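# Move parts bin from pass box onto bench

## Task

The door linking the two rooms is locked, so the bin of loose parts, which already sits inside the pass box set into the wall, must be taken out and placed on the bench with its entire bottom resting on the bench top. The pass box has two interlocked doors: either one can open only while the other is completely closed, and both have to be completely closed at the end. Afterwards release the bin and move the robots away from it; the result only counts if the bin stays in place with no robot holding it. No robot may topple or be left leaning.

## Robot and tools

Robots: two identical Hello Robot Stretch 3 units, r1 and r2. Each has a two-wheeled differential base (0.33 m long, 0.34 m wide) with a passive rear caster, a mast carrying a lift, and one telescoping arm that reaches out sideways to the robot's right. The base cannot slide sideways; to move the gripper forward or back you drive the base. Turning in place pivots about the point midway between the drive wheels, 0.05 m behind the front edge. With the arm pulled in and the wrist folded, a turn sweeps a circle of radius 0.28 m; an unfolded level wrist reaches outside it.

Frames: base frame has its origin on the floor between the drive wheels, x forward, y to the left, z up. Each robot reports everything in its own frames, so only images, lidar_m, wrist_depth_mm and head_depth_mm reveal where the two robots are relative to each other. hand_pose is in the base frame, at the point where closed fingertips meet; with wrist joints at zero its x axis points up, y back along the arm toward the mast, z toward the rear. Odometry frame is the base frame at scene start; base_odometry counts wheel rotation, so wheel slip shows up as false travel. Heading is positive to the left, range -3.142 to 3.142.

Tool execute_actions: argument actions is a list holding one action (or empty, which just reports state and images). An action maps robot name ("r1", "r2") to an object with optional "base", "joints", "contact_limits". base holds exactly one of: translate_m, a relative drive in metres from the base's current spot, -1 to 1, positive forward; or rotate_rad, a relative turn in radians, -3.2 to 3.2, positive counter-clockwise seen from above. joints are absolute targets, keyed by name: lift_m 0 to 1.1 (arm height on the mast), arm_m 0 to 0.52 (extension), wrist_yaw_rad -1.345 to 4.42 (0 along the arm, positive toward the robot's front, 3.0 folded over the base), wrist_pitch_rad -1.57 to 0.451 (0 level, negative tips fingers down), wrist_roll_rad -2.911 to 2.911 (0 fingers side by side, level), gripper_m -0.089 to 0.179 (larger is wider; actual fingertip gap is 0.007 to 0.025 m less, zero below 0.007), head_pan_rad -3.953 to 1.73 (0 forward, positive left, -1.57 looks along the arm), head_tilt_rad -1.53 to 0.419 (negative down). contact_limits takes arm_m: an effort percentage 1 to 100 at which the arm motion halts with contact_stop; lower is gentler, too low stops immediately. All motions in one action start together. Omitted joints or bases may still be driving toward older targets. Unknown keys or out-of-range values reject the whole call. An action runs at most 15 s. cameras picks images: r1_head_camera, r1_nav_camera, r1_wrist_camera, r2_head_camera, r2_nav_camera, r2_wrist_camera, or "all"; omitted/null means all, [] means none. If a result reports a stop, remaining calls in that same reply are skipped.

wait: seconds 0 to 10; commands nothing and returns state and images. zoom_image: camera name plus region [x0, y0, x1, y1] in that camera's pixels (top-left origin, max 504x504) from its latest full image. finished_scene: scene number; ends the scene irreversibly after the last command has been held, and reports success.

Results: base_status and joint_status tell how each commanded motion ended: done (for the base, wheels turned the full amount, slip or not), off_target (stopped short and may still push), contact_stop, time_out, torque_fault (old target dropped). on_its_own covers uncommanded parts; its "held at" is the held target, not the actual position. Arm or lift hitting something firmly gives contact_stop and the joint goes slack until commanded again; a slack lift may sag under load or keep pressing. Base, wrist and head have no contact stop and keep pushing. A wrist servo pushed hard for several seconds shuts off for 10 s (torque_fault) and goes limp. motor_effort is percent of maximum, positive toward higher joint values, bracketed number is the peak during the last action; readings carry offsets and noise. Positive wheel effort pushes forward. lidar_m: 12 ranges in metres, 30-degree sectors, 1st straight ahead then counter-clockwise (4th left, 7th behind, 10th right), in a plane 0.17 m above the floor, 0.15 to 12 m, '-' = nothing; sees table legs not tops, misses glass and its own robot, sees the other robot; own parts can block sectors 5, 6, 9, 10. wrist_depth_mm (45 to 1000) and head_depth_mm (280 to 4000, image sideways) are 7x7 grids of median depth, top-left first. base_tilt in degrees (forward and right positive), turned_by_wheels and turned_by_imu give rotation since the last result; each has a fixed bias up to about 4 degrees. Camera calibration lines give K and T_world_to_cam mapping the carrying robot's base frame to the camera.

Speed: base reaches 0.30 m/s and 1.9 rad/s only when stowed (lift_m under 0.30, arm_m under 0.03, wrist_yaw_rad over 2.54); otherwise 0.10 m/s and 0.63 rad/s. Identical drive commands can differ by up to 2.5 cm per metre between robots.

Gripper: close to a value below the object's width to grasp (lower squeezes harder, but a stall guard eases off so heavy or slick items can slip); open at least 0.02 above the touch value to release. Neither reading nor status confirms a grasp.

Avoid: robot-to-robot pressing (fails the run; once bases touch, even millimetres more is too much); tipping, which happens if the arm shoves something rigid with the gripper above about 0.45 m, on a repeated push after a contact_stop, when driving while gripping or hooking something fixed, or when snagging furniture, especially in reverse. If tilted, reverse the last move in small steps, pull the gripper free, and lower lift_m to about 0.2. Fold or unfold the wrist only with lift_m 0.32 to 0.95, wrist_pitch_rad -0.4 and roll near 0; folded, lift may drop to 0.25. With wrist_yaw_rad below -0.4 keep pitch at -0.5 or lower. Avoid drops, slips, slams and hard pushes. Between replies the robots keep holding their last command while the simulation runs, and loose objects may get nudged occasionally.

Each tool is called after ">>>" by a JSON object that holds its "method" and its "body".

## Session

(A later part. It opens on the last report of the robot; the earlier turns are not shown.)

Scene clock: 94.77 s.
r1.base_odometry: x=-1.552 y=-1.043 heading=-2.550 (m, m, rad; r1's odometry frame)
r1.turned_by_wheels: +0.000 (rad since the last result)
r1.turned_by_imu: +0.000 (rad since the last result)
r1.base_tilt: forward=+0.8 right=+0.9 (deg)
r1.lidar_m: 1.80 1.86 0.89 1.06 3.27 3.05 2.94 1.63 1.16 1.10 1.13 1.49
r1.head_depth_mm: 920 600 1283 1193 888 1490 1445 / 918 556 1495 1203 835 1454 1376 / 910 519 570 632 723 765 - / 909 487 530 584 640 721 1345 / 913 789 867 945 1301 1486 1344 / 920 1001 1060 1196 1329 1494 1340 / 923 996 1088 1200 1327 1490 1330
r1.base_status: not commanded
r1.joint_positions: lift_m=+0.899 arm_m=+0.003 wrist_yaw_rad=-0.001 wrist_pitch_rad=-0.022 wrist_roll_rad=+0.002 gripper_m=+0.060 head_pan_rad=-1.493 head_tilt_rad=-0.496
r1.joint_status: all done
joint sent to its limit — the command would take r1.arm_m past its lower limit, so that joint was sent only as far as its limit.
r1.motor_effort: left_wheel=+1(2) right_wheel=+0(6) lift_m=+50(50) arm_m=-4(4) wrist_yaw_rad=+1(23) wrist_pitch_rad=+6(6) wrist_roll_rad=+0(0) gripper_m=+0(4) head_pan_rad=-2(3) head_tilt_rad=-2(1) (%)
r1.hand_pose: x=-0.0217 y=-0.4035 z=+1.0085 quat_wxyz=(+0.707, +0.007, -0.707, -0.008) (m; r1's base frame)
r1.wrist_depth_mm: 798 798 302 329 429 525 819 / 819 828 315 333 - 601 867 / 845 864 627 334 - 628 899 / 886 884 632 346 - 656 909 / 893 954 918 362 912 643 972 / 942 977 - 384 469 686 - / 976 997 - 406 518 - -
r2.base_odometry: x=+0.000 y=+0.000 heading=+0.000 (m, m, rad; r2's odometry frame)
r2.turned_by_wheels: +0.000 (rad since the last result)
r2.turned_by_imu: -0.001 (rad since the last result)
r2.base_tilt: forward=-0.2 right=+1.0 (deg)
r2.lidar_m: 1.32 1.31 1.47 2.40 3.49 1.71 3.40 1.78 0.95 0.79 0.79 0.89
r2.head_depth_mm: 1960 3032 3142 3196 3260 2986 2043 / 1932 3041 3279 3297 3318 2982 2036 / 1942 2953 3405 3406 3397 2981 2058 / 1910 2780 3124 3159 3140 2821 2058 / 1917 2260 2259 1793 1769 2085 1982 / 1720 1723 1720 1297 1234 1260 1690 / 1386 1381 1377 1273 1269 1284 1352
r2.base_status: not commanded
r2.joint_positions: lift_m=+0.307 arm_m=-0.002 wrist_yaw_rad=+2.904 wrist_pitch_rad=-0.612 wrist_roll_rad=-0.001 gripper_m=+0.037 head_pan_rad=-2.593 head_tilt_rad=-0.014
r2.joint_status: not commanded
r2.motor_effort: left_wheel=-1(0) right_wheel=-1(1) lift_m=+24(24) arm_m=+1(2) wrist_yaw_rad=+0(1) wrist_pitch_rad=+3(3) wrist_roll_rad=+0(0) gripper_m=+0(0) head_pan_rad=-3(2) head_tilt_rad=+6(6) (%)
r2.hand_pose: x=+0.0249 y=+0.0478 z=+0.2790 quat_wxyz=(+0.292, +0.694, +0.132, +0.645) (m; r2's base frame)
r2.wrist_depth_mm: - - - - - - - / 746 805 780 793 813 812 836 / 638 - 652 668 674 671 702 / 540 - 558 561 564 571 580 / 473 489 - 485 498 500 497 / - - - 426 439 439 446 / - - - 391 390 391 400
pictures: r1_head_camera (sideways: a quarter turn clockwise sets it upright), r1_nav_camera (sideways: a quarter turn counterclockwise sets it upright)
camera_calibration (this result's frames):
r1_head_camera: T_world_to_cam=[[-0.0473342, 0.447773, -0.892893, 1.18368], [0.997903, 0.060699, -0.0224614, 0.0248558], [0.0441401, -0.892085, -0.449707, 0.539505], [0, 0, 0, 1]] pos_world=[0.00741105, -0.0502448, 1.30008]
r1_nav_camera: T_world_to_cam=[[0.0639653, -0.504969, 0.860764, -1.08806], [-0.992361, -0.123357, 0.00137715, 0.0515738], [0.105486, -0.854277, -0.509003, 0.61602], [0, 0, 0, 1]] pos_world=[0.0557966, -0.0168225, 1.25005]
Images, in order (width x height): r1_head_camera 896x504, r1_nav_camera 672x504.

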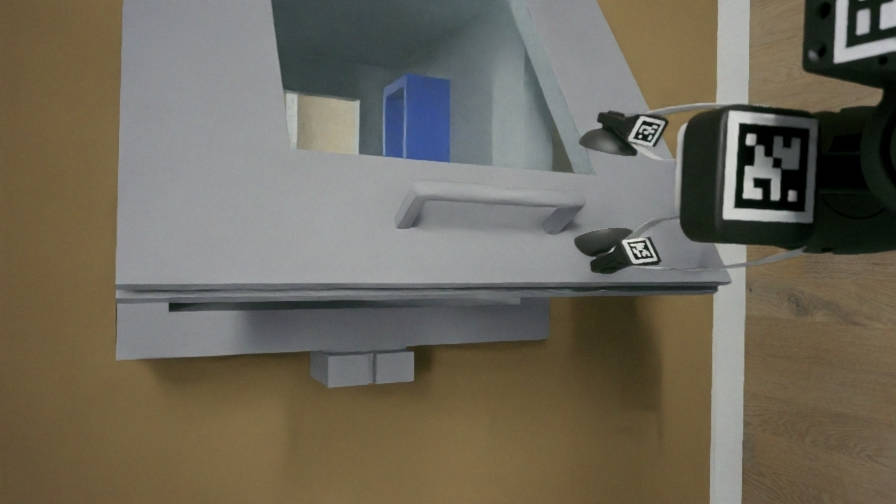

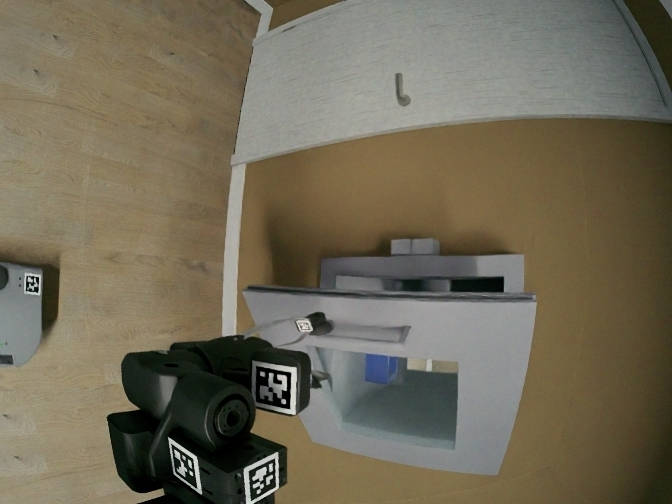

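>>> {"method": "execute_actions", "body": {"actions": [{"r1":{"base":{"translate_m":0.25},"joints":{"gripper_m":-0.01}}}], "cameras": []}}

>>> {"method": "execute_actions", "body": {"actions": [{"r1":{"base":{"rotate_rad":0.08},"joints":{"arm_m":0.28,"wrist_yaw_rad":-0.2}}}], "cameras": ["r1_nav_camera"]}}

>>> {"method": "execute_actions", "body": {"actions": [{"r1":{"base":{"translate_m":-0.5},"joints":{"head_pan_rad":-1.9}}}], "cameras": ["r1_nav_camera","r1_head_camera"]}}

Scene clock: 104.83 s.
r1.base_odometry: x=-1.759 y=-1.183 heading=-2.550 (m, m, rad; r1's odometry frame)
r1.turned_by_wheels: +0.000 (rad since the last result)
r1.turned_by_imu: +0.000 (rad since the last result)
r1.base_tilt: forward=+0.8 right=+0.9 (deg)
r1.lidar_m: 1.56 1.60 2.13 0.85 2.33 3.32 3.17 1.62 1.15 1.10 1.13 1.47
r1.head_depth_mm: 911 1310 - 1188 655 725 1450 / 916 798 1499 1184 1311 1448 1387 / 912 971 898 985 1291 - - / 915 987 1076 1185 1310 1465 1343 / 912 992 1075 1186 1312 1480 1347 / 916 989 1081 1185 1316 1473 1337 / 913 991 1075 1172 1288 1448 1328
r1.base_status: done
r1.joint_positions: lift_m=+0.899 arm_m=+0.003 wrist_yaw_rad=-0.001 wrist_pitch_rad=-0.022 wrist_roll_rad=+0.002 gripper_m=-0.010 head_pan_rad=-1.493 head_tilt_rad=-0.496
r1.joint_status: all done
r1.motor_effort: left_wheel=+1(7) right_wheel=+1(3) lift_m=+49(50) arm_m=-4(4) wrist_yaw_rad=+2(1) wrist_pitch_rad=+6(6) wrist_roll_rad=+0(0) gripper_m=-6(80) head_pan_rad=-3(2) head_tilt_rad=-1(0) (%)
r1.hand_pose: x=-0.0217 y=-0.4035 z=+1.0085 quat_wxyz=(+0.707, +0.007, -0.707, -0.008) (m; r1's base frame)
r1.wrist_depth_mm: 780 788 795 814 796 301 385 / 807 805 823 823 - 314 354 / 822 845 853 855 - 322 369 / 854 863 911 914 - 338 603 / 874 909 926 929 839 353 569 / 927 918 961 - 857 366 525 / 951 983 - - - 384 -
r2.base_odometry: x=+0.000 y=+0.000 heading=+0.000 (m, m, rad; r2's odometry frame)
r2.turned_by_wheels: +0.000 (rad since the last result)
r2.turned_by_imu: -0.002 (rad since the last result)
r2.base_tilt: forward=-0.1 right=+1.1 (deg)
r2.lidar_m: 1.32 1.31 1.47 2.39 3.50 1.71 3.41 1.78 0.95 0.79 0.79 0.88
r2.head_depth_mm: 1947 2987 3210 3227 3212 2921 2047 / 1935 2983 3233 3323 3359 2980 2053 / 1919 2995 3395 3400 3443 2981 2044 / 1900 2776 3134 3120 3154 2795 2050 / 1912 2266 2246 1778 1797 2081 1954 / 1740 1718 1700 1304 1236 1253 1678 / 1380 1377 1375 1262 1270 1285 1358
r2.base_status: not commanded
r2.joint_positions: lift_m=+0.307 arm_m=-0.002 wrist_yaw_rad=+2.904 wrist_pitch_rad=-0.612 wrist_roll_rad=-0.001 gripper_m=+0.037 head_pan_rad=-2.593 head_tilt_rad=-0.014
r2.joint_status: not commanded
r2.motor_effort: left_wheel=+0(0) right_wheel=-1(1) lift_m=+24(24) arm_m=+1(1) wrist_yaw_rad=+0(0) wrist_pitch_rad=+4(3) wrist_roll_rad=+0(1) gripper_m=+0(0) head_pan_rad=-2(2) head_tilt_rad=+6(6) (%)
r2.hand_pose: x=+0.0249 y=+0.0478 z=+0.2790 quat_wxyz=(+0.292, +0.694, +0.132, +0.645) (m; r2's base frame)
r2.wrist_depth_mm: - - - - - - - / 731 784 805 809 828 800 841 / 631 - 650 668 683 676 698 / 553 - 558 562 569 559 587 / 479 494 - 491 487 503 512 / - - - 420 439 441 443 / - - - 398 390 396 398
pictures: none
No camera images: the call's "cameras" was empty. Leave "cameras" out to get every camera's image.

Scene clock: 108.10 s.
r1.base_odometry: x=-1.759 y=-1.183 heading=-2.470 (m, m, rad; r1's odometry frame)
r1.turned_by_wheels: +0.080 (rad since the last result)
r1.turned_by_imu: +0.081 (rad since the last result)
r1.base_tilt: forward=+0.8 right=+0.9 (deg)
r1.lidar_m: 1.56 1.63 2.32 0.85 3.35 3.24 3.15 1.49 1.12 1.10 1.13 1.59
r1.head_depth_mm: 896 782 - 1233 - 1441 1350 / 902 940 866 894 - 1445 1342 / 909 985 1069 1132 - 1452 1344 / 917 992 1081 1183 1321 1479 1345 / 924 998 1091 1198 1339 1502 1340 / 932 1009 1103 1210 1328 1493 1333 / 922 1003 1090 1200 1335 1484 1338
r1.base_status: done
r1.joint_positions: lift_m=+0.899 arm_m=+0.280 wrist_yaw_rad=-0.200 wrist_pitch_rad=-0.021 wrist_roll_rad=+0.002 gripper_m=-0.010 head_pan_rad=-1.493 head_tilt_rad=-0.496
r1.joint_status: all done
r1.motor_effort: left_wheel=-2(6) right_wheel=+3(6) lift_m=+50(50) arm_m=+3(3) wrist_yaw_rad=+0(2) wrist_pitch_rad=+6(7) wrist_roll_rad=+1(1) gripper_m=-5(6) head_pan_rad=-2(2) head_tilt_rad=-1(1) (%)
r1.hand_pose: x=-0.0722 y=-0.6753 z=+1.0085 quat_wxyz=(+0.702, -0.063, -0.705, -0.078) (m; r1's base frame)
r1.wrist_depth_mm: 496 511 523 523 640 814 654 / 509 521 535 553 955 935 656 / 525 541 566 410 - 932 671 / 542 562 583 389 847 914 673 / 555 580 608 607 711 741 692 / 577 608 629 - 622 596 586 / 581 626 667 675 462 487 509
r2.base_odometry: x=+0.000 y=+0.000 heading=+0.000 (m, m, rad; r2's odometry frame)
r2.turned_by_wheels: +0.000 (rad since the last result)
r2.turned_by_imu: -0.001 (rad since the last result)
r2.base_tilt: forward=-0.1 right=+1.0 (deg)
r2.lidar_m: 1.32 1.31 1.47 2.39 3.49 1.70 3.40 1.78 0.95 0.79 0.79 0.88
r2.head_depth_mm: 1932 2969 3189 3261 3217 2946 2020 / 1929 3010 3380 3327 3337 2926 2037 / 1931 2975 3359 3461 3390 3002 2037 / 1907 2759 3203 3120 3166 2834 2036 / 1897 2280 2251 1788 1782 2055 1979 / 1737 1710 1714 1303 1235 1267 1682 / 1391 1378 1378 1267 1264 1279 1363
r2.base_status: not commanded
r2.joint_positions: lift_m=+0.307 arm_m=-0.002 wrist_yaw_rad=+2.904 wrist_pitch_rad=-0.612 wrist_roll_rad=-0.001 gripper_m=+0.037 head_pan_rad=-2.593 head_tilt_rad=-0.014
r2.joint_status: not commanded
r2.motor_effort: left_wheel=+0(0) right_wheel=+0(0) lift_m=+24(24) arm_m=+1(1) wrist_yaw_rad=+0(0) wrist_pitch_rad=+4(3) wrist_roll_rad=+1(0) gripper_m=+0(0) head_pan_rad=-3(2) head_tilt_rad=+6(5) (%)
r2.hand_pose: x=+0.0249 y=+0.0478 z=+0.2790 quat_wxyz=(+0.292, +0.694, +0.132, +0.645) (m; r2's base frame)
r2.wrist_depth_mm: - - - - - - - / 739 804 790 797 807 831 829 / 648 - 651 661 673 682 672 / 534 - 557 570 566 579 575 / 477 486 - 498 491 506 507 / - - - 427 437 438 445 / - - - 391 386 397 400
pictures: r1_nav_camera (sideways: a quarter turn counterclockwise sets it upright)
camera_calibration (this result's frames):
r1_nav_camera: T_world_to_cam=[[0.0639653, -0.504969, 0.860764, -1.08806], [-0.992361, -0.123357, 0.00137714, 0.0515738], [0.105485, -0.854277, -0.509003, 0.61602], [0, 0, 0, 1]] pos_world=[0.0557966, -0.0168225, 1.25005]
Images, in order (width x height): r1_nav_camera 672x504.

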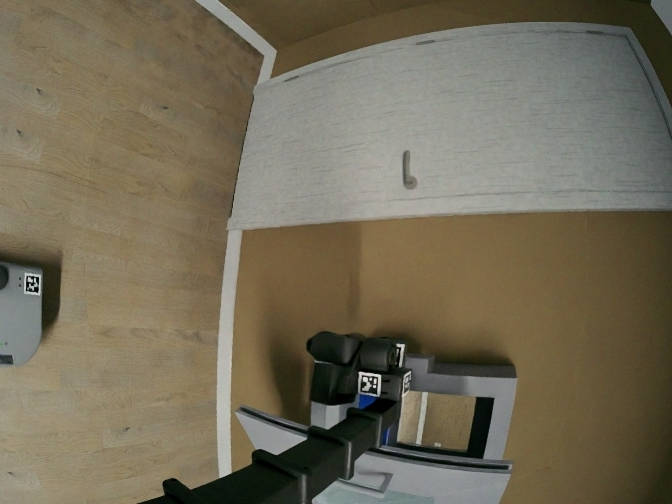

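Scene clock: 114.03 s.
r1.base_odometry: x=-1.368 y=-0.871 heading=-2.470 (m, m, rad; r1's odometry frame)
r1.turned_by_wheels: +0.000 (rad since the last result)
r1.turned_by_imu: +0.017 (rad since the last result)
r1.base_tilt: forward=+15.6 right=+0.9 (deg)
r1.lidar_m: 0.63 0.65 0.89 0.88 3.40 2.88 2.83 1.44 1.10 1.07 0.90 0.66
r1.head_depth_mm: 1046 1126 1253 1390 1563 1771 - / 1014 761 851 1322 1475 - - / 982 524 641 1049 1067 - 1401 / 950 422 490 563 - 1517 1426 / 925 766 441 469 579 694 1395 / 890 1280 - - - 563 1293 / 856 1235 1370 1226 1204 1335 1290
r1.base_status: done
r1.joint_positions: lift_m=+0.900 arm_m=+0.280 wrist_yaw_rad=-0.146 wrist_pitch_rad=-0.014 wrist_roll_rad=+0.008 gripper_m=-0.010 head_pan_rad=-1.893 head_tilt_rad=-0.496
r1.joint_status: all done
r1.on_its_own: base_tilt is 14.7 degrees off its reading at the scene's start (forward=+0.9 right=+0.9); wrist_yaw_rad is held at -0.151, not at your -0.200, by its stall guard, which is not easing now
r1.motor_effort: left_wheel=-1(40) right_wheel=+2(51) lift_m=+44(50) arm_m=+3(9) wrist_yaw_rad=-5(40) wrist_pitch_rad=+4(8) wrist_roll_rad=-3(5) gripper_m=-5(7) head_pan_rad=-3(23) head_tilt_rad=-1(1) (%)
r1.hand_pose: x=-0.0588 y=-0.6778 z=+1.0105 quat_wxyz=(+0.702, -0.047, -0.708, -0.057) (m; r1's base frame)
r1.wrist_depth_mm: 508 514 330 724 612 512 442 / 516 528 336 896 897 708 513 / 532 324 349 - - 698 496 / 550 353 384 - 961 676 478 / 571 573 485 857 875 636 460 / 590 595 449 - 702 617 445 / 612 628 421 472 513 544 442
r2.base_odometry: x=+0.000 y=+0.000 heading=+0.000 (m, m, rad; r2's odometry frame)
r2.turned_by_wheels: +0.000 (rad since the last result)
r2.turned_by_imu: -0.002 (rad since the last result)
r2.base_tilt: forward=-0.1 right=+1.1 (deg)
r2.lidar_m: 1.32 1.31 1.47 2.39 3.50 1.71 3.40 1.78 0.95 0.79 0.79 0.88
r2.head_depth_mm: 1949 3009 3198 3187 3218 2937 2025 / 1927 2988 3302 3327 3360 2968 2049 / 1920 2953 3385 3443 3435 2968 2046 / 1916 2754 3197 3187 3150 2767 2075 / 1904 2278 2257 1784 1784 2074 1972 / 1729 1718 1709 1307 1235 1255 1680 / 1386 1378 1384 1278 1281 1280 1351
r2.base_status: not commanded
r2.joint_positions: lift_m=+0.307 arm_m=-0.002 wrist_yaw_rad=+2.904 wrist_pitch_rad=-0.612 wrist_roll_rad=-0.001 gripper_m=+0.037 head_pan_rad=-2.593 head_tilt_rad=-0.014
r2.joint_status: not commanded
r2.motor_effort: left_wheel=+0(0) right_wheel=-1(1) lift_m=+24(24) arm_m=+1(2) wrist_yaw_rad=+0(0) wrist_pitch_rad=+3(3) wrist_roll_rad=+1(0) gripper_m=-1(0) head_pan_rad=-3(2) head_tilt_rad=+5(5) (%)
r2.hand_pose: x=+0.0249 y=+0.0478 z=+0.2790 quat_wxyz=(+0.292, +0.694, +0.132, +0.645) (m; r2's base frame)
r2.wrist_depth_mm: - - - - - - - / 738 794 804 802 788 848 852 / 653 - 665 667 674 678 688 / 541 - 556 560 566 572 602 / 469 489 - 485 488 501 498 / - - - 422 444 441 447 / - - - 395 390 395 396
pictures: r1_head_camera (sideways: a quarter turn clockwise sets it upright), r1_nav_camera (sideways: a quarter turn counterclockwise sets it upright)
camera_calibration (this result's frames):
r1_head_camera: T_world_to_cam=[[0.130826, 0.430898, -0.892867, 1.18256], [0.94274, -0.332771, -0.0224624, 0.0251936], [-0.306799, -0.838803, -0.44976, 0.541714], [0, 0, 0, 1]] pos_world=[-0.0122625, -0.0467874, 1.30007]
r1_nav_camera: T_world_to_cam=[[-0.137785, -0.490053, 0.860734, -1.08679], [-0.96204, 0.272904, 0.00137444, 0.0513923], [-0.235572, -0.827871, -0.509053, 0.618166], [0, 0, 0, 1]] pos_world=[0.0453207, -0.0348477, 1.25004]
Images, in order (width x height): r1_head_camera 896x504, r1_nav_camera 672x504.

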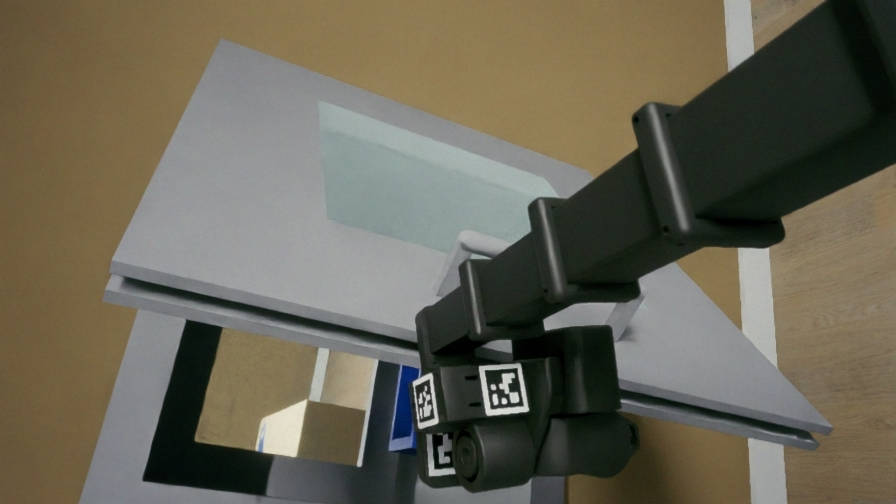

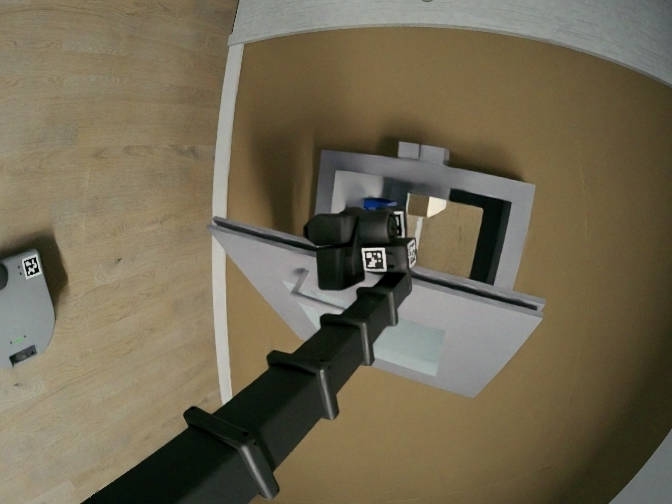

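Tilted — too far back. Undo.

>>> {"method": "execute_actions", "body": {"actions": [{"r1":{"base":{"translate_m":0.15}}}], "cameras": ["r1_nav_camera"]}}

Scene clock: 119.90 s.
r1.base_odometry: x=-1.486 y=-0.965 heading=-2.469 (m, m, rad; r1's odometry frame)
r1.turned_by_wheels: +0.001 (rad since the last result)
r1.turned_by_imu: +0.001 (rad since the last result)
r1.base_tilt: forward=+6.7 right=+0.9 (deg)
r1.lidar_m: 1.60 1.65 0.95 0.89 3.41 2.94 2.87 1.45 1.11 1.08 1.14 1.60
r1.head_depth_mm: 1042 1139 1250 1392 1574 1715 - / 1010 776 863 1310 1496 - - / 984 584 1012 1072 1012 - 1323 / 951 475 532 1260 - 1532 1381 / 926 404 445 481 568 643 1332 / 897 746 1430 - - 584 1276 / 865 1245 1368 1297 1206 1348 1321
r1.base_status: done
r1.joint_positions: lift_m=+0.900 arm_m=+0.280 wrist_yaw_rad=-0.138 wrist_pitch_rad=-0.016 wrist_roll_rad=+0.007 gripper_m=-0.010 head_pan_rad=-1.893 head_tilt_rad=-0.496
r1.joint_status: not commanded
r1.on_its_own: base_tilt is 5.8 degrees off its reading at the scene's start (forward=+0.9 right=+0.9); wrist_yaw_rad is held at -0.151, not at your -0.200, by its stall guard, which is not easing now; right_wheel is at rest, and its effort (-19) is outside its rest range (-18 to +18)
r1.motor_effort: left_wheel=+11(12) right_wheel=-19(19) lift_m=+45(45) arm_m=+4(4) wrist_yaw_rad=-11(13) wrist_pitch_rad=+5(5) wrist_roll_rad=-3(3) gripper_m=-6(6) head_pan_rad=-2(3) head_tilt_rad=-1(2) (%)
r1.hand_pose: x=-0.0567 y=-0.6780 z=+1.0099 quat_wxyz=(+0.703, -0.043, -0.708, -0.055) (m; r1's base frame)
r1.wrist_depth_mm: 507 512 329 721 681 613 486 / 523 535 341 904 902 700 479 / 536 343 351 - - 687 469 / 559 331 362 - 999 690 474 / 572 591 376 956 691 675 465 / 592 609 386 - 682 627 462 / 627 634 436 484 495 506 466
r2.base_odometry: x=+0.000 y=+0.000 heading=+0.000 (m, m, rad; r2's odometry frame)
r2.turned_by_wheels: +0.000 (rad since the last result)
r2.turned_by_imu: -0.001 (rad since the last result)
r2.base_tilt: forward=-0.1 right=+1.0 (deg)
r2.lidar_m: 1.32 1.31 1.47 2.39 3.48 1.70 3.41 1.78 0.95 0.79 0.79 0.89
r2.head_depth_mm: 1962 2982 3153 3184 3290 2965 2045 / 1949 3008 3316 3317 3297 2972 2049 / 1951 2956 3318 3453 3444 2952 2069 / 1919 2778 3154 3161 3154 2849 2077 / 1900 2268 2258 1780 1788 2055 1973 / 1712 1719 1705 1300 1235 1258 1662 / 1394 1378 1375 1273 1265 1279 1352
r2.base_status: not commanded
r2.joint_positions: lift_m=+0.307 arm_m=-0.002 wrist_yaw_rad=+2.904 wrist_pitch_rad=-0.612 wrist_roll_rad=-0.001 gripper_m=+0.037 head_pan_rad=-2.593 head_tilt_rad=-0.014
r2.joint_status: not commanded
r2.motor_effort: left_wheel=+0(0) right_wheel=+0(1) lift_m=+24(24) arm_m=+1(1) wrist_yaw_rad=+0(0) wrist_pitch_rad=+3(3) wrist_roll_rad=+0(0) gripper_m=-1(0) head_pan_rad=-2(2) head_tilt_rad=+6(5) (%)
r2.hand_pose: x=+0.0249 y=+0.0478 z=+0.2790 quat_wxyz=(+0.292, +0.694, +0.132, +0.645) (m; r2's base frame)
r2.wrist_depth_mm: - - - - - - - / 738 807 794 811 798 841 830 / 642 - 656 665 678 686 670 / 545 - 551 566 568 585 574 / 481 491 - 496 491 498 507 / - - - 428 444 445 444 / - - - 390 390 396 396
pictures: r1_nav_camera (sideways: a quarter turn counterclockwise sets it upright)
camera_calibration (this result's frames):
r1_nav_camera: T_world_to_cam=[[-0.137785, -0.490053, 0.860734, -1.08679], [-0.96204, 0.272905, 0.00137444, 0.0513923], [-0.235572, -0.827871, -0.509053, 0.618166], [0, 0, 0, 1]] pos_world=[0.0453207, -0.0348477, 1.25004]
Images, in order (width x height): r1_nav_camera 672x504.

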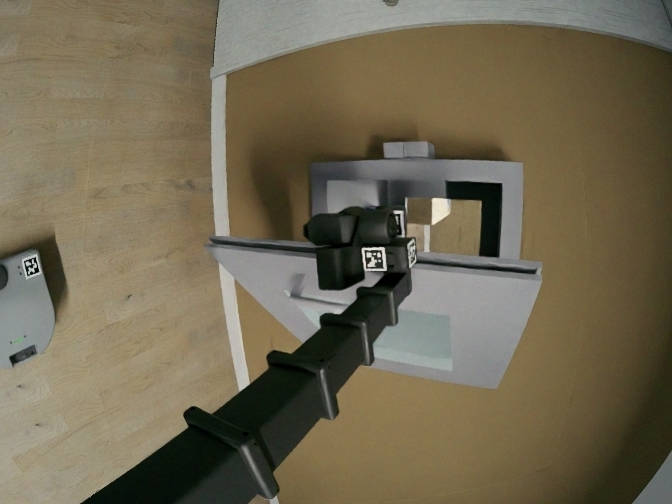

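>>> {"method": "execute_actions", "body": {"actions": [{"r1":{"base":{"translate_m":0.12}}}], "cameras": ["r1_nav_camera"]}}

Scene clock: 126.30 s.
r1.base_odometry: x=-1.579 y=-1.040 heading=-2.469 (m, m, rad; r1's odometry frame)
r1.turned_by_wheels: +0.000 (rad since the last result)
r1.turned_by_imu: +0.002 (rad since the last result)
r1.base_tilt: forward=+0.9 right=+0.9 (deg)
r1.lidar_m: 1.78 1.88 0.90 1.48 0.91 3.02 2.96 1.45 1.10 1.08 1.15 1.62
r1.head_depth_mm: 1040 1134 1253 1394 1571 1658 - / 1007 738 877 998 1499 - - / 969 591 1069 1118 914 - 1275 / 939 494 544 1115 - 722 1341 / 912 423 457 483 560 610 1275 / 884 394 443 - - 1386 1336 / 861 1238 1323 1047 1088 1353 1331
r1.base_status: done
r1.joint_positions: lift_m=+0.900 arm_m=+0.280 wrist_yaw_rad=-0.151 wrist_pitch_rad=-0.016 wrist_roll_rad=+0.003 gripper_m=-0.010 head_pan_rad=-1.893 head_tilt_rad=-0.496
r1.joint_status: not commanded
r1.on_its_own: wrist_yaw_rad is held at -0.151, not at your -0.200, by its stall guard, which is not easing now
r1.motor_effort: left_wheel=+0(17) right_wheel=+1(28) lift_m=+45(45) arm_m=+2(4) wrist_yaw_rad=-1(18) wrist_pitch_rad=+5(5) wrist_roll_rad=+0(3) gripper_m=-6(6) head_pan_rad=-3(2) head_tilt_rad=-1(1) (%)
r1.hand_pose: x=-0.0598 y=-0.6777 z=+1.0101 quat_wxyz=(+0.704, -0.047, -0.706, -0.059) (m; r1's base frame)
r1.wrist_depth_mm: 503 514 341 757 774 645 469 / 514 528 340 858 902 696 479 / 535 541 349 - - 695 483 / 556 338 363 978 972 711 483 / 581 578 378 912 687 690 494 / 595 619 391 - 623 594 486 / 629 633 437 480 466 463 453
r2.base_odometry: x=+0.000 y=+0.000 heading=+0.000 (m, m, rad; r2's odometry frame)
r2.turned_by_wheels: +0.000 (rad since the last result)
r2.turned_by_imu: -0.002 (rad since the last result)
r2.base_tilt: forward=-0.2 right=+1.1 (deg)
r2.lidar_m: 1.31 1.31 1.47 2.39 3.50 1.70 3.41 1.78 0.95 0.79 0.79 0.88
r2.head_depth_mm: 1949 3027 3196 3201 3253 2960 2014 / 1920 3019 3268 3339 3347 2986 2065 / 1953 2964 3373 3410 3485 3017 2041 / 1918 2799 3163 3166 3158 2768 2059 / 1920 2257 2285 1777 1796 2075 1964 / 1722 1717 1713 1308 1235 1262 1685 / 1391 1379 1378 1275 1268 1281 1363
r2.base_status: not commanded
r2.joint_positions: lift_m=+0.307 arm_m=-0.002 wrist_yaw_rad=+2.904 wrist_pitch_rad=-0.612 wrist_roll_rad=-0.001 gripper_m=+0.037 head_pan_rad=-2.593 head_tilt_rad=-0.014
r2.joint_status: not commanded
r2.motor_effort: left_wheel=+0(0) right_wheel=-1(2) lift_m=+24(24) arm_m=+1(1) wrist_yaw_rad=+0(0) wrist_pitch_rad=+4(4) wrist_roll_rad=+0(0) gripper_m=+0(0) head_pan_rad=-2(2) head_tilt_rad=+5(5) (%)
r2.hand_pose: x=+0.0249 y=+0.0478 z=+0.2790 quat_wxyz=(+0.292, +0.694, +0.132, +0.645) (m; r2's base frame)
r2.wrist_depth_mm: - - - - - - - / 733 793 798 804 841 869 841 / 633 - 651 648 678 678 687 / 550 - 557 562 558 575 574 / 475 502 - 501 498 503 502 / - - - 423 438 445 444 / - - - 390 398 400 400
pictures: r1_nav_camera (sideways: a quarter turn counterclockwise sets it upright)
camera_calibration (this result's frames):
r1_nav_camera: T_world_to_cam=[[-0.137785, -0.490053, 0.860734, -1.08679], [-0.96204, 0.272905, 0.00137445, 0.0513923], [-0.235572, -0.827871, -0.509053, 0.618166], [0, 0, 0, 1]] pos_world=[0.0453207, -0.0348477, 1.25004]
Images, in order (width x height): r1_nav_camera 672x504.

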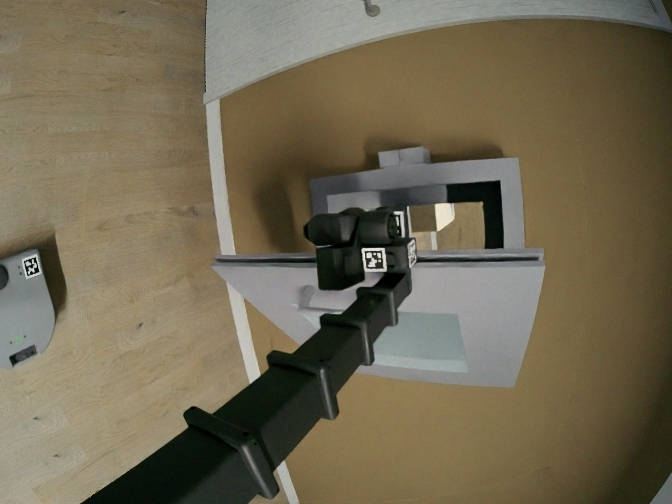

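>>> {"method": "execute_actions", "body": {"actions": [{"r1":{"base":{"translate_m":0.12},"joints":{"arm_m":0.0,"wrist_yaw_rad":0,"head_pan_rad":-1.57,"head_tilt_rad":-0.5}}}], "cameras": ["r1_nav_camera","r1_head_camera"]}}

Scene clock: 132.97 s.
r1.base_odometry: x=-1.673 y=-1.114 heading=-2.469 (m, m, rad; r1's odometry frame)
r1.turned_by_wheels: +0.000 (rad since the last result)
r1.turned_by_imu: +0.000 (rad since the last result)
r1.base_tilt: forward=+0.8 right=+0.9 (deg)
r1.lidar_m: 1.66 1.76 0.87 0.87 3.38 3.13 3.06 1.46 1.12 1.09 1.16 1.63
r1.head_depth_mm: 907 1300 - 1125 546 605 - / 908 1294 - 1188 1305 1441 1423 / 912 806 1419 1180 1305 1417 - / 912 974 1038 1154 1272 - - / 916 993 1079 1187 1313 1475 1338 / 918 992 1081 1190 1320 1487 1341 / 919 996 1085 1193 1323 1474 1331
r1.base_status: done
r1.joint_positions: lift_m=+0.900 arm_m=+0.003 wrist_yaw_rad=+0.000 wrist_pitch_rad=-0.016 wrist_roll_rad=+0.003 gripper_m=-0.010 head_pan_rad=-1.577 head_tilt_rad=-0.496
r1.joint_status: all done
joint sent to its limit — the command would take r1.arm_m past its lower limit, so that joint was sent only as far as its limit.
r1.motor_effort: left_wheel=+0(4) right_wheel=+1(7) lift_m=+45(45) arm_m=-4(4) wrist_yaw_rad=-1(6) wrist_pitch_rad=+5(5) wrist_roll_rad=+0(0) gripper_m=-6(6) head_pan_rad=+1(17) head_tilt_rad=-2(2) (%)
r1.hand_pose: x=-0.0215 y=-0.4037 z=+1.0100 quat_wxyz=(+0.706, +0.006, -0.708, -0.006) (m; r1's base frame)
r1.wrist_depth_mm: 841 816 815 798 761 804 208 / 864 851 847 844 - - 215 / 888 888 894 844 - - 221 / 935 914 909 876 - - 231 / 970 942 935 920 848 828 241 / - 997 - - 698 693 253 / - - - - - 984 273
r2.base_odometry: x=+0.000 y=+0.000 heading=+0.000 (m, m, rad; r2's odometry frame)
r2.turned_by_wheels: +0.000 (rad since the last result)
r2.turned_by_imu: -0.002 (rad since the last result)
r2.base_tilt: forward=-0.3 right=+1.1 (deg)
r2.lidar_m: 1.31 1.31 1.47 2.39 3.49 1.70 3.41 1.78 0.95 0.79 0.79 0.88
r2.head_depth_mm: 1957 3009 3248 3182 3227 2978 2052 / 1928 2968 3316 3306 3304 3007 2046 / 1946 2959 3378 3410 3491 2956 2050 / 1898 2843 3157 3131 3212 2757 2071 / 1891 2245 2257 1776 1778 2068 1975 / 1718 1723 1714 1298 1238 1256 1672 / 1396 1373 1377 1277 1266 1291 1341
r2.base_status: not commanded
r2.joint_positions: lift_m=+0.307 arm_m=-0.002 wrist_yaw_rad=+2.904 wrist_pitch_rad=-0.612 wrist_roll_rad=-0.001 gripper_m=+0.037 head_pan_rad=-2.593 head_tilt_rad=-0.014
r2.joint_status: not commanded
r2.motor_effort: left_wheel=+0(0) right_wheel=-1(1) lift_m=+24(24) arm_m=+1(1) wrist_yaw_rad=+0(0) wrist_pitch_rad=+3(4) wrist_roll_rad=+0(0) gripper_m=+0(0) head_pan_rad=-2(2) head_tilt_rad=+5(5) (%)
r2.hand_pose: x=+0.0249 y=+0.0478 z=+0.2790 quat_wxyz=(+0.292, +0.694, +0.132, +0.645) (m; r2's base frame)
r2.wrist_depth_mm: - - - - - - - / 748 806 792 806 812 821 815 / 620 - 651 665 662 684 685 / 548 - 555 563 569 573 578 / 474 487 - 490 491 504 506 / - - - 430 442 434 446 / - - - 393 386 394 404
pictures: r1_head_camera (sideways: a quarter turn clockwise sets it upright), r1_nav_camera (sideways: a quarter turn counterclockwise sets it upright)
camera_calibration (this result's frames):
r1_head_camera: T_world_to_cam=[[-0.00971912, 0.450215, -0.892867, 1.18342], [0.999484, -0.0229707, -0.0224623, 0.0248474], [-0.0306227, -0.892624, -0.44976, 0.540029], [0, 0, 0, 1]] pos_world=[0.0032043, -0.0501783, 1.30007]
r1_nav_camera: T_world_to_cam=[[0.0215084, -0.5086, 0.860734, -1.08776], [-0.999202, -0.0399296, 0.00137444, 0.051619], [0.0336698, -0.860076, -0.509053, 0.616523], [0, 0, 0, 1]] pos_world=[0.0542156, -0.0209168, 1.25004]
Images, in order (width x height): r1_head_camera 896x504, r1_nav_camera 672x504.

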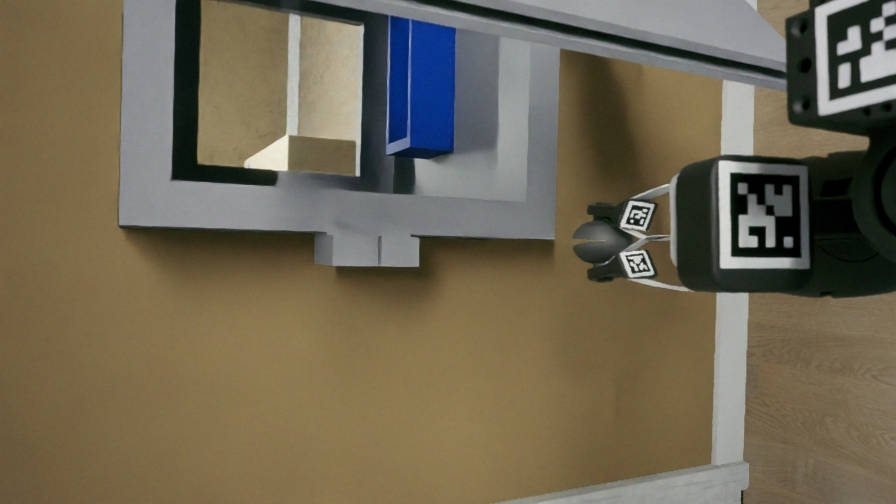

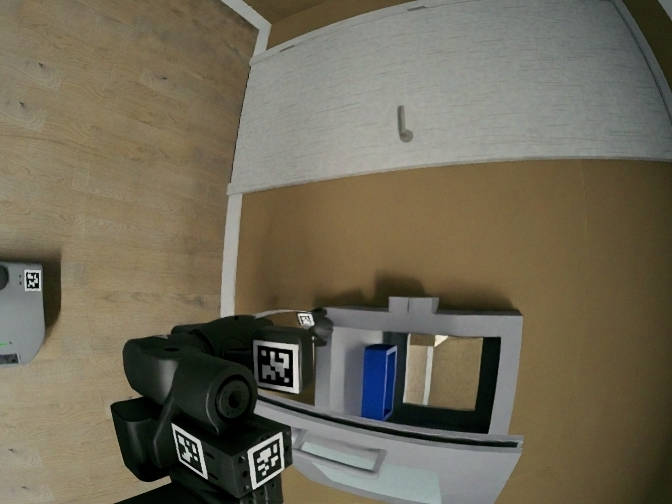

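>>> {"method": "execute_actions", "body": {"actions": [{"r1":{"joints":{"arm_m":0.14}}}], "cameras": []}}

>>> {"method": "execute_actions", "body": {"actions": [{"r1":{"base":{"translate_m":-0.35},"joints":{"head_pan_rad":-1.9}}}], "cameras": ["r1_nav_camera","r1_head_camera"]}}

Scene clock: 142.63 s.
r1.base_odometry: x=-1.673 y=-1.114 heading=-2.470 (m, m, rad; r1's odometry frame)
r1.turned_by_wheels: +0.000 (rad since the last result)
r1.turned_by_imu: +0.000 (rad since the last result)
r1.base_tilt: forward=+0.8 right=+0.9 (deg)
r1.lidar_m: 1.66 1.76 0.87 0.87 3.39 3.12 3.06 1.46 1.12 1.09 1.15 1.63
r1.head_depth_mm: 907 1300 - 1128 521 - 1308 / 910 1307 - 1186 1015 - 1296 / 909 806 1423 1176 - - 1314 / 913 976 1038 1142 - - 1305 / 913 988 1078 1184 1315 1479 1338 / 918 991 1083 1190 1322 1481 1338 / 919 993 1085 1191 1322 1474 1332
r1.base_status: not commanded
r1.joint_positions: lift_m=+0.900 arm_m=+0.140 wrist_yaw_rad=+0.000 wrist_pitch_rad=-0.016 wrist_roll_rad=+0.003 gripper_m=-0.010 head_pan_rad=-1.577 head_tilt_rad=-0.496
r1.joint_status: all done
r1.motor_effort: left_wheel=+0(0) right_wheel=+2(2) lift_m=+45(45) arm_m=+3(4) wrist_yaw_rad=+0(1) wrist_pitch_rad=+5(5) wrist_roll_rad=+0(0) gripper_m=-6(6) head_pan_rad=+2(2) head_tilt_rad=+0(2) (%)
r1.hand_pose: x=-0.0215 y=-0.5405 z=+1.0100 quat_wxyz=(+0.706, +0.006, -0.708, -0.006) (m; r1's base frame)
r1.wrist_depth_mm: 689 697 690 662 680 807 717 / 706 716 723 704 - 993 744 / 756 745 719 701 - - 741 / 775 767 776 748 - - 751 / 825 812 810 771 804 782 715 / 855 831 823 - 625 596 585 / 896 873 857 839 834 819 791
r2.base_odometry: x=+0.000 y=+0.000 heading=+0.000 (m, m, rad; r2's odometry frame)
r2.turned_by_wheels: +0.000 (rad since the last result)
r2.turned_by_imu: -0.001 (rad since the last result)
r2.base_tilt: forward=+0.0 right=+1.0 (deg)
r2.lidar_m: 1.32 1.31 1.47 2.39 3.50 1.70 3.39 1.78 0.95 0.79 0.79 0.89
r2.head_depth_mm: 1923 3006 3186 3229 3271 2916 2044 / 1940 2993 3308 3332 3367 2977 2037 / 1943 2996 3360 3323 3453 2948 2023 / 1906 2788 3149 3213 3192 2793 2058 / 1903 2265 2234 1793 1800 2069 1961 / 1730 1708 1702 1299 1231 1261 1684 / 1394 1386 1373 1278 1276 1289 1358
r2.base_status: not commanded
r2.joint_positions: lift_m=+0.307 arm_m=-0.002 wrist_yaw_rad=+2.904 wrist_pitch_rad=-0.612 wrist_roll_rad=-0.001 gripper_m=+0.037 head_pan_rad=-2.593 head_tilt_rad=-0.014
r2.joint_status: not commanded
r2.motor_effort: left_wheel=+0(0) right_wheel=-1(3) lift_m=+24(24) arm_m=+1(1) wrist_yaw_rad=+0(1) wrist_pitch_rad=+3(4) wrist_roll_rad=+0(1) gripper_m=+0(1) head_pan_rad=-2(2) head_tilt_rad=+6(6) (%)
r2.hand_pose: x=+0.0249 y=+0.0478 z=+0.2790 quat_wxyz=(+0.292, +0.694, +0.132, +0.645) (m; r2's base frame)
r2.wrist_depth_mm: - - - - - - - / 721 781 790 808 793 840 849 / 623 - 671 653 654 690 703 / 542 - 555 559 569 585 579 / 475 491 - 494 497 496 505 / - - - 417 441 444 436 / - - - 397 388 391 400
pictures: none
No camera images: the call's "cameras" was empty. Leave "cameras" out to get every camera's image.

Scene clock: 147.20 s.
r1.base_odometry: x=-1.399 y=-0.896 heading=-2.470 (m, m, rad; r1's odometry frame)
r1.turned_by_wheels: +0.000 (rad since the last result)
r1.turned_by_imu: +0.000 (rad since the last result)
r1.base_tilt: forward=+0.8 right=+0.9 (deg)
r1.lidar_m: 2.01 2.13 1.01 0.88 3.41 2.79 2.74 1.43 1.10 1.07 1.14 1.60
r1.head_depth_mm: 1026 1121 1235 1375 1547 1657 - / 987 1099 1198 1324 399 1614 - / 957 - 294 300 306 - - / 923 776 845 926 - - 1246 / 900 914 1113 1110 - - 1307 / 877 1267 3044 1165 - - 1300 / 850 1229 3082 1138 - 1337 1334
r1.base_status: done
r1.joint_positions: lift_m=+0.900 arm_m=+0.140 wrist_yaw_rad=+0.001 wrist_pitch_rad=-0.019 wrist_roll_rad=+0.003 gripper_m=-0.010 head_pan_rad=-1.893 head_tilt_rad=-0.496
r1.joint_status: all done
r1.motor_effort: left_wheel=+0(10) right_wheel=+2(21) lift_m=+45(45) arm_m=+3(3) wrist_yaw_rad=+0(52) wrist_pitch_rad=+6(6) wrist_roll_rad=+0(0) gripper_m=-5(9) head_pan_rad=-4(16) head_tilt_rad=-2(1) (%)
r1.hand_pose: x=-0.0213 y=-0.5404 z=+1.0092 quat_wxyz=(+0.706, +0.007, -0.708, -0.007) (m; r1's base frame)
r1.wrist_depth_mm: 681 489 666 760 768 445 326 / 719 524 832 - 975 450 327 / 755 507 797 - - 466 348 / 783 516 818 - - 488 383 / 814 783 765 790 781 490 690 / 835 829 628 - 622 522 720 / 879 869 846 814 806 537 755
r2.base_odometry: x=+0.000 y=+0.000 heading=+0.000 (m, m, rad; r2's odometry frame)
r2.turned_by_wheels: +0.000 (rad since the last result)
r2.turned_by_imu: -0.001 (rad since the last result)
r2.base_tilt: forward=-0.1 right=+1.1 (deg)
r2.lidar_m: 1.32 1.31 1.47 2.39 3.49 1.70 3.40 1.78 0.95 0.79 0.79 0.89
r2.head_depth_mm: 1958 2998 3186 3233 3254 2943 2029 / 1948 2948 3392 3295 3343 3029 2052 / 1929 2952 3453 3398 3511 2983 2027 / 1931 2760 3101 3126 3136 2782 2051 / 1920 2263 2239 1797 1779 2066 1985 / 1734 1707 1722 1296 1232 1250 1682 / 1388 1376 1370 1275 1275 1280 1353
r2.base_status: not commanded
r2.joint_positions: lift_m=+0.307 arm_m=-0.002 wrist_yaw_rad=+2.904 wrist_pitch_rad=-0.612 wrist_roll_rad=-0.001 gripper_m=+0.037 head_pan_rad=-2.593 head_tilt_rad=-0.014
r2.joint_status: not commanded
r2.motor_effort: left_wheel=+0(0) right_wheel=-1(2) lift_m=+24(24) arm_m=+1(1) wrist_yaw_rad=+0(0) wrist_pitch_rad=+4(4) wrist_roll_rad=+1(1) gripper_m=+0(1) head_pan_rad=-2(2) head_tilt_rad=+5(6) (%)
r2.hand_pose: x=+0.0249 y=+0.0478 z=+0.2790 quat_wxyz=(+0.292, +0.694, +0.132, +0.645) (m; r2's base frame)
r2.wrist_depth_mm: - - - - - - - / 725 795 788 795 827 817 845 / 637 - 650 678 674 664 690 / 543 - 555 572 564 577 578 / 480 489 - 496 501 509 510 / - - - 429 441 440 438 / - - - 390 387 396 395
pictures: r1_head_camera (sideways: a quarter turn clockwise sets it upright), r1_nav_camera (sideways: a quarter turn counterclockwise sets it upright)
camera_calibration (this result's frames):
r1_head_camera: T_world_to_cam=[[0.130637, 0.430955, -0.892867, 1.18256], [0.942885, -0.332359, -0.0224624, 0.0251927], [-0.306433, -0.838937, -0.44976, 0.541712], [0, 0, 0, 1]] pos_world=[-0.0122421, -0.0467954, 1.30007]
r1_nav_camera: T_world_to_cam=[[-0.137571, -0.490113, 0.860734, -1.08679], [-0.962159, 0.272484, 0.00137444, 0.0513931], [-0.23521, -0.827974, -0.509053, 0.618164], [0, 0, 0, 1]] pos_world=[0.045336, -0.0348305, 1.25004]
Images, in order (width x height): r1_head_camera 896x504, r1_nav_camera 672x504.

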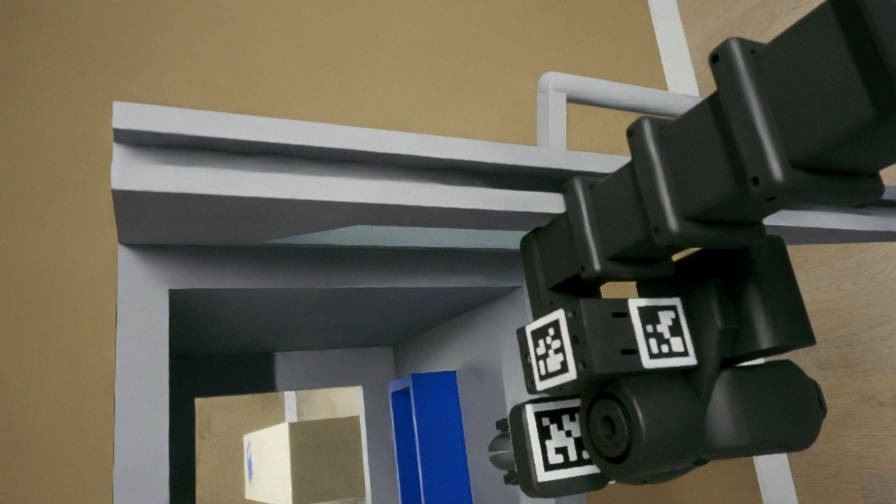

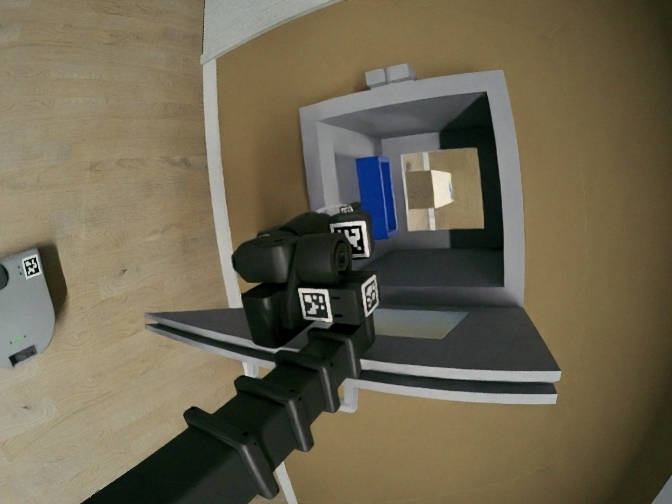

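>>> {"method": "execute_actions", "body": {"actions": [{"r1":{"base":{"translate_m":0.31},"joints":{"arm_m":0.0,"head_pan_rad":-1.57}}}], "cameras": []}}

>>> {"method": "execute_actions", "body": {"actions": [{"r1":{"joints":{"lift_m":0.42,"wrist_pitch_rad":-1.4,"wrist_roll_rad":1.57,"gripper_m":0.08}}}], "cameras": []}}

>>> {"method": "execute_actions", "body": {"actions": [{"r1":{"base":{"rotate_rad":-1.57},"joints":{"head_pan_rad":0,"head_tilt_rad":-0.4}}}], "cameras": ["r1_nav_camera","r1_head_camera"]}}

Scene clock: 166.90 s.
r1.base_odometry: x=-1.642 y=-1.089 heading=-2.470 (m, m, rad; r1's odometry frame)
r1.turned_by_wheels: +0.000 (rad since the last result)
r1.turned_by_imu: +0.000 (rad since the last result)
r1.base_tilt: forward=+0.8 right=+0.9 (deg)
r1.lidar_m: 1.71 1.80 0.88 1.06 3.36 3.09 3.02 1.46 1.12 1.09 1.15 1.62
r1.head_depth_mm: 904 1299 1472 1191 1302 1458 - / 905 1302 - 1188 1299 1452 1463 / 910 1302 1485 1201 1309 1418 - / 900 803 867 978 1278 - - / 909 989 1064 1185 1316 1476 1338 / 913 991 1075 1186 1315 1473 1337 / 917 992 1081 1189 1323 1483 1337
r1.base_status: done
r1.joint_positions: lift_m=+0.900 arm_m=+0.003 wrist_yaw_rad=+0.001 wrist_pitch_rad=-0.019 wrist_roll_rad=+0.003 gripper_m=-0.010 head_pan_rad=-1.577 head_tilt_rad=-0.496
r1.joint_status: all done
joint sent to its limit — the command would take r1.arm_m past its lower limit, so that joint was sent only as far as its limit.
r1.motor_effort: left_wheel=-1(4) right_wheel=+1(5) lift_m=+46(45) arm_m=-4(3) wrist_yaw_rad=+0(1) wrist_pitch_rad=+6(6) wrist_roll_rad=+0(0) gripper_m=-6(5) head_pan_rad=+1(18) head_tilt_rad=-1(0) (%)
r1.hand_pose: x=-0.0213 y=-0.4036 z=+1.0092 quat_wxyz=(+0.706, +0.007, -0.708, -0.007) (m; r1's base frame)
r1.wrist_depth_mm: 825 827 830 804 793 826 651 / 865 835 846 826 - - 684 / 888 897 891 640 - - 682 / 934 931 914 898 - - 693 / 997 949 973 932 855 837 693 / - 995 - - 708 693 666 / - - - - - 967 941
r2.base_odometry: x=+0.000 y=+0.000 heading=+0.000 (m, m, rad; r2's odometry frame)
r2.turned_by_wheels: +0.000 (rad since the last result)
r2.turned_by_imu: -0.002 (rad since the last result)
r2.base_tilt: forward=+0.0 right=+1.2 (deg)
r2.lidar_m: 1.31 1.31 1.47 2.39 3.48 1.70 3.40 1.78 0.95 0.79 0.79 0.89
r2.head_depth_mm: 1945 2972 3176 3198 3202 2976 2051 / 1918 2989 3322 3343 3328 2957 2035 / 1915 2951 3393 3408 3413 2961 2070 / 1917 2798 3148 3180 3180 2763 2073 / 1897 2276 2241 1787 1796 2106 1991 / 1724 1722 1705 1303 1231 1259 1670 / 1390 1379 1377 1273 1272 1277 1346
r2.base_status: not commanded
r2.joint_positions: lift_m=+0.307 arm_m=-0.002 wrist_yaw_rad=+2.904 wrist_pitch_rad=-0.612 wrist_roll_rad=-0.001 gripper_m=+0.037 head_pan_rad=-2.593 head_tilt_rad=-0.014
r2.joint_status: not commanded
r2.motor_effort: left_wheel=+0(0) right_wheel=-1(2) lift_m=+24(24) arm_m=+1(1) wrist_yaw_rad=+0(0) wrist_pitch_rad=+3(4) wrist_roll_rad=+0(0) gripper_m=-1(1) head_pan_rad=-2(2) head_tilt_rad=+5(5) (%)
r2.hand_pose: x=+0.0249 y=+0.0478 z=+0.2790 quat_wxyz=(+0.292, +0.694, +0.132, +0.645) (m; r2's base frame)
r2.wrist_depth_mm: - - - - - - - / 749 784 793 799 818 815 848 / 630 - 671 657 665 677 688 / 539 - 562 563 573 574 582 / 474 495 - 497 497 498 511 / - - - 423 439 437 447 / - - - 394 391 394 398
pictures: none
No camera images: the call's "cameras" was empty. Leave "cameras" out to get every camera's image.

Scene clock: 172.10 s.
r1.base_odometry: x=-1.642 y=-1.089 heading=-2.470 (m, m, rad; r1's odometry frame)
r1.turned_by_wheels: +0.000 (rad since the last result)
r1.turned_by_imu: +0.000 (rad since the last result)
r1.base_tilt: forward=+0.8 right=+0.9 (deg)
r1.lidar_m: 1.70 1.81 0.88 1.06 3.38 3.09 3.02 1.46 1.12 1.09 1.16 1.63
r1.head_depth_mm: 903 1295 1467 1188 1298 1461 1351 / 906 1301 - 1182 1305 1460 1351 / 907 1302 1484 1198 1307 1467 1340 / 911 805 868 981 1305 1466 1345 / 913 987 1063 1183 1310 1478 1342 / 913 991 1082 1190 1316 1476 1338 / 916 992 1083 1191 1317 1481 1340
r1.base_status: not commanded
r1.joint_positions: lift_m=+0.421 arm_m=+0.003 wrist_yaw_rad=+0.001 wrist_pitch_rad=-1.394 wrist_roll_rad=+1.564 gripper_m=+0.080 head_pan_rad=-1.577 head_tilt_rad=-0.496
r1.joint_status: all done
r1.motor_effort: left_wheel=+0(1) right_wheel=+1(2) lift_m=+14(38) arm_m=-4(4) wrist_yaw_rad=-1(1) wrist_pitch_rad=-2(5) wrist_roll_rad=+4(6) gripper_m=+1(81) head_pan_rad=+2(2) head_tilt_rad=-2(3) (%)
r1.hand_pose: x=-0.0215 y=-0.1688 z=+0.3029 quat_wxyz=(+0.003, +0.002, -0.766, -0.642) (m; r1's base frame)
r1.wrist_depth_mm: 514 480 460 439 - - - / 532 506 474 454 - - - / 544 519 489 467 - - - / 561 541 508 480 - - - / 597 550 516 502 - - - / 615 582 533 512 493 457 436 / 632 610 554 531 499 475 454
r2.base_odometry: x=+0.000 y=+0.000 heading=+0.000 (m, m, rad; r2's odometry frame)
r2.turned_by_wheels: +0.000 (rad since the last result)
r2.turned_by_imu: -0.001 (rad since the last result)
r2.base_tilt: forward=-0.1 right=+1.1 (deg)
r2.lidar_m: 1.32 1.31 1.47 2.39 3.48 1.70 3.40 1.78 0.95 0.79 0.79 0.89
r2.head_depth_mm: 1939 3001 3256 3203 3218 2977 2051 / 1942 2998 3281 3303 3344 2958 2047 / 1947 2944 3364 3380 3473 2959 2036 / 1917 2787 3159 3149 3159 2831 2059 / 1900 2276 2245 1784 1792 2081 1963 / 1719 1723 1722 1303 1238 1264 1679 / 1391 1382 1383 1272 1268 1277 1366
r2.base_status: not commanded
r2.joint_positions: lift_m=+0.307 arm_m=-0.002 wrist_yaw_rad=+2.904 wrist_pitch_rad=-0.612 wrist_roll_rad=-0.001 gripper_m=+0.037 head_pan_rad=-2.593 head_tilt_rad=-0.014
r2.joint_status: not commanded
r2.motor_effort: left_wheel=+0(0) right_wheel=+0(1) lift_m=+24(24) arm_m=+0(1) wrist_yaw_rad=+0(0) wrist_pitch_rad=+3(4) wrist_roll_rad=+0(0) gripper_m=+0(0) head_pan_rad=-3(2) head_tilt_rad=+6(5) (%)
r2.hand_pose: x=+0.0249 y=+0.0478 z=+0.2790 quat_wxyz=(+0.292, +0.694, +0.132, +0.645) (m; r2's base frame)
r2.wrist_depth_mm: - - - - - - - / 732 804 783 818 821 834 840 / 635 - 655 661 675 662 691 / 548 - 555 559 577 577 582 / 489 492 - 496 492 492 513 / - - - 422 438 438 446 / - - - 390 394 398 399
pictures: none
No camera images: the call's "cameras" was empty. Leave "cameras" out to get every camera's image.

Scene clock: 175.73 s.
r1.base_odometry: x=-1.642 y=-1.089 heading=+2.244 (m, m, rad; r1's odometry frame)
r1.turned_by_wheels: -1.570 (rad since the last result)
r1.turned_by_imu: -1.589 (rad since the last result)
r1.base_tilt: forward=+0.8 right=+0.9 (deg)
r1.lidar_m: 1.09 1.16 1.64 1.70 1.81 0.88 1.10 0.94 3.11 3.03 1.46 1.11
r1.head_depth_mm: 908 950 - 1432 1070 1324 1400 / 908 950 - 1294 1068 1329 1402 / 913 947 3209 1451 1068 1334 1409 / 914 958 848 897 1186 1341 1406 / 917 977 1048 1129 1226 1335 1416 / 918 979 1049 1132 1227 1350 1421 / 919 981 1053 1132 1236 1354 1423
r1.base_status: done
r1.joint_positions: lift_m=+0.421 arm_m=+0.003 wrist_yaw_rad=+0.001 wrist_pitch_rad=-1.395 wrist_roll_rad=+1.564 gripper_m=+0.080 head_pan_rad=-0.007 head_tilt_rad=-0.409
r1.joint_status: all done
r1.motor_effort: left_wheel=+4(7) right_wheel=+0(3) lift_m=+15(15) arm_m=-4(3) wrist_yaw_rad=-1(1) wrist_pitch_rad=-2(2) wrist_roll_rad=+4(4) gripper_m=+0(0) head_pan_rad=+2(30) head_tilt_rad=+2(12) (%)
r1.hand_pose: x=-0.0215 y=-0.1687 z=+0.3029 quat_wxyz=(+0.003, +0.002, -0.766, -0.642) (m; r1's base frame)
r1.wrist_depth_mm: 511 479 460 440 - - - / 526 496 474 452 - - - / 544 519 487 473 - - - / 568 538 502 489 - - - / 589 561 521 500 - - - / 614 576 537 507 493 456 435 / 641 602 561 534 503 479 450
r2.base_odometry: x=+0.000 y=+0.000 heading=+0.000 (m, m, rad; r2's odometry frame)
r2.turned_by_wheels: +0.000 (rad since the last result)
r2.turned_by_imu: -0.001 (rad since the last result)
r2.base_tilt: forward=-0.1 right=+1.0 (deg)
r2.lidar_m: 1.32 1.31 1.47 2.38 3.48 1.70 3.40 1.78 0.95 0.79 0.79 0.88
r2.head_depth_mm: 1949 2991 3163 3218 3199 2916 2024 / 1943 2994 3306 3334 3305 2985 2058 / 1923 2925 3414 3361 3428 2951 2059 / 1920 2788 3133 3131 3151 2811 2052 / 1917 2288 2242 1788 1790 2069 1994 / 1715 1714 1710 1295 1233 1261 1681 / 1390 1390 1387 1272 1271 1283 1355
r2.base_status: not commanded
r2.joint_positions: lift_m=+0.307 arm_m=-0.002 wrist_yaw_rad=+2.904 wrist_pitch_rad=-0.612 wrist_roll_rad=-0.001 gripper_m=+0.037 head_pan_rad=-2.593 head_tilt_rad=-0.014
r2.joint_status: not commanded
r2.motor_effort: left_wheel=+0(0) right_wheel=-1(2) lift_m=+24(24) arm_m=+0(1) wrist_yaw_rad=+0(0) wrist_pitch_rad=+3(3) wrist_roll_rad=+0(0) gripper_m=+0(0) head_pan_rad=-2(2) head_tilt_rad=+5(6) (%)
r2.hand_pose: x=+0.0249 y=+0.0478 z=+0.2790 quat_wxyz=(+0.292, +0.694, +0.132, +0.645) (m; r2's base frame)
r2.wrist_depth_mm: - - - - - - - / 729 782 779 809 817 831 855 / 655 - 660 666 673 670 690 / 545 - 556 560 563 566 588 / 475 491 - 491 492 507 505 / - - - 418 440 436 441 / - - - 390 395 399 395
pictures: r1_head_camera (sideways: a quarter turn clockwise sets it upright), r1_nav_camera (sideways: a quarter turn counterclockwise sets it upright)
camera_calibration (this result's frames):
r1_head_camera: T_world_to_cam=[[-0.370924, -0.00986918, -0.928611, 1.23226], [0.0257874, 0.999448, -0.0209225, 0.0287848], [0.928305, -0.0317072, -0.370465, 0.430993], [0, 0, 0, 1]] pos_world=[0.0562385, -0.00294203, 1.30456]
r1_nav_camera: T_world_to_cam=[[0.431892, 0.0215859, 0.901667, -1.14365], [0.0387079, -0.999236, 0.00538085, 0.0400715], [0.901095, 0.0325777, -0.432397, 0.511488], [0, 0, 0, 1]] pos_world=[0.0314843, 0.0480645, 1.25215]
Images, in order (width x height): r1_head_camera 896x504, r1_nav_camera 672x504.

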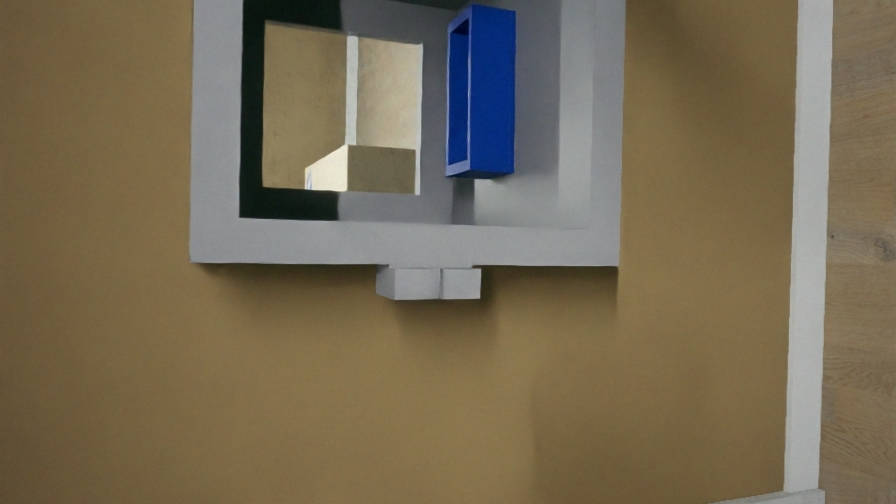

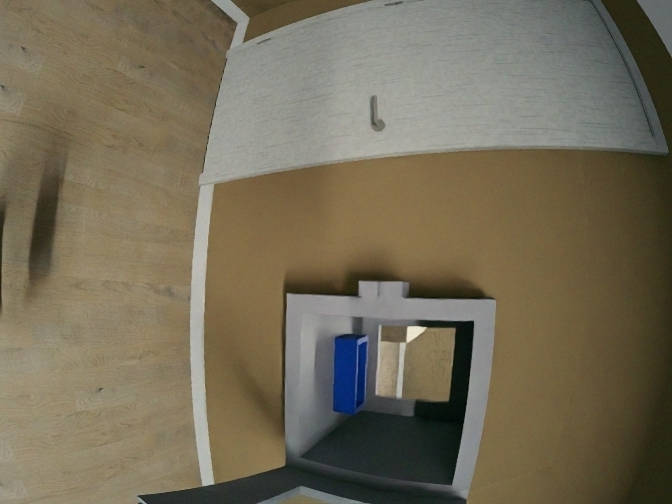

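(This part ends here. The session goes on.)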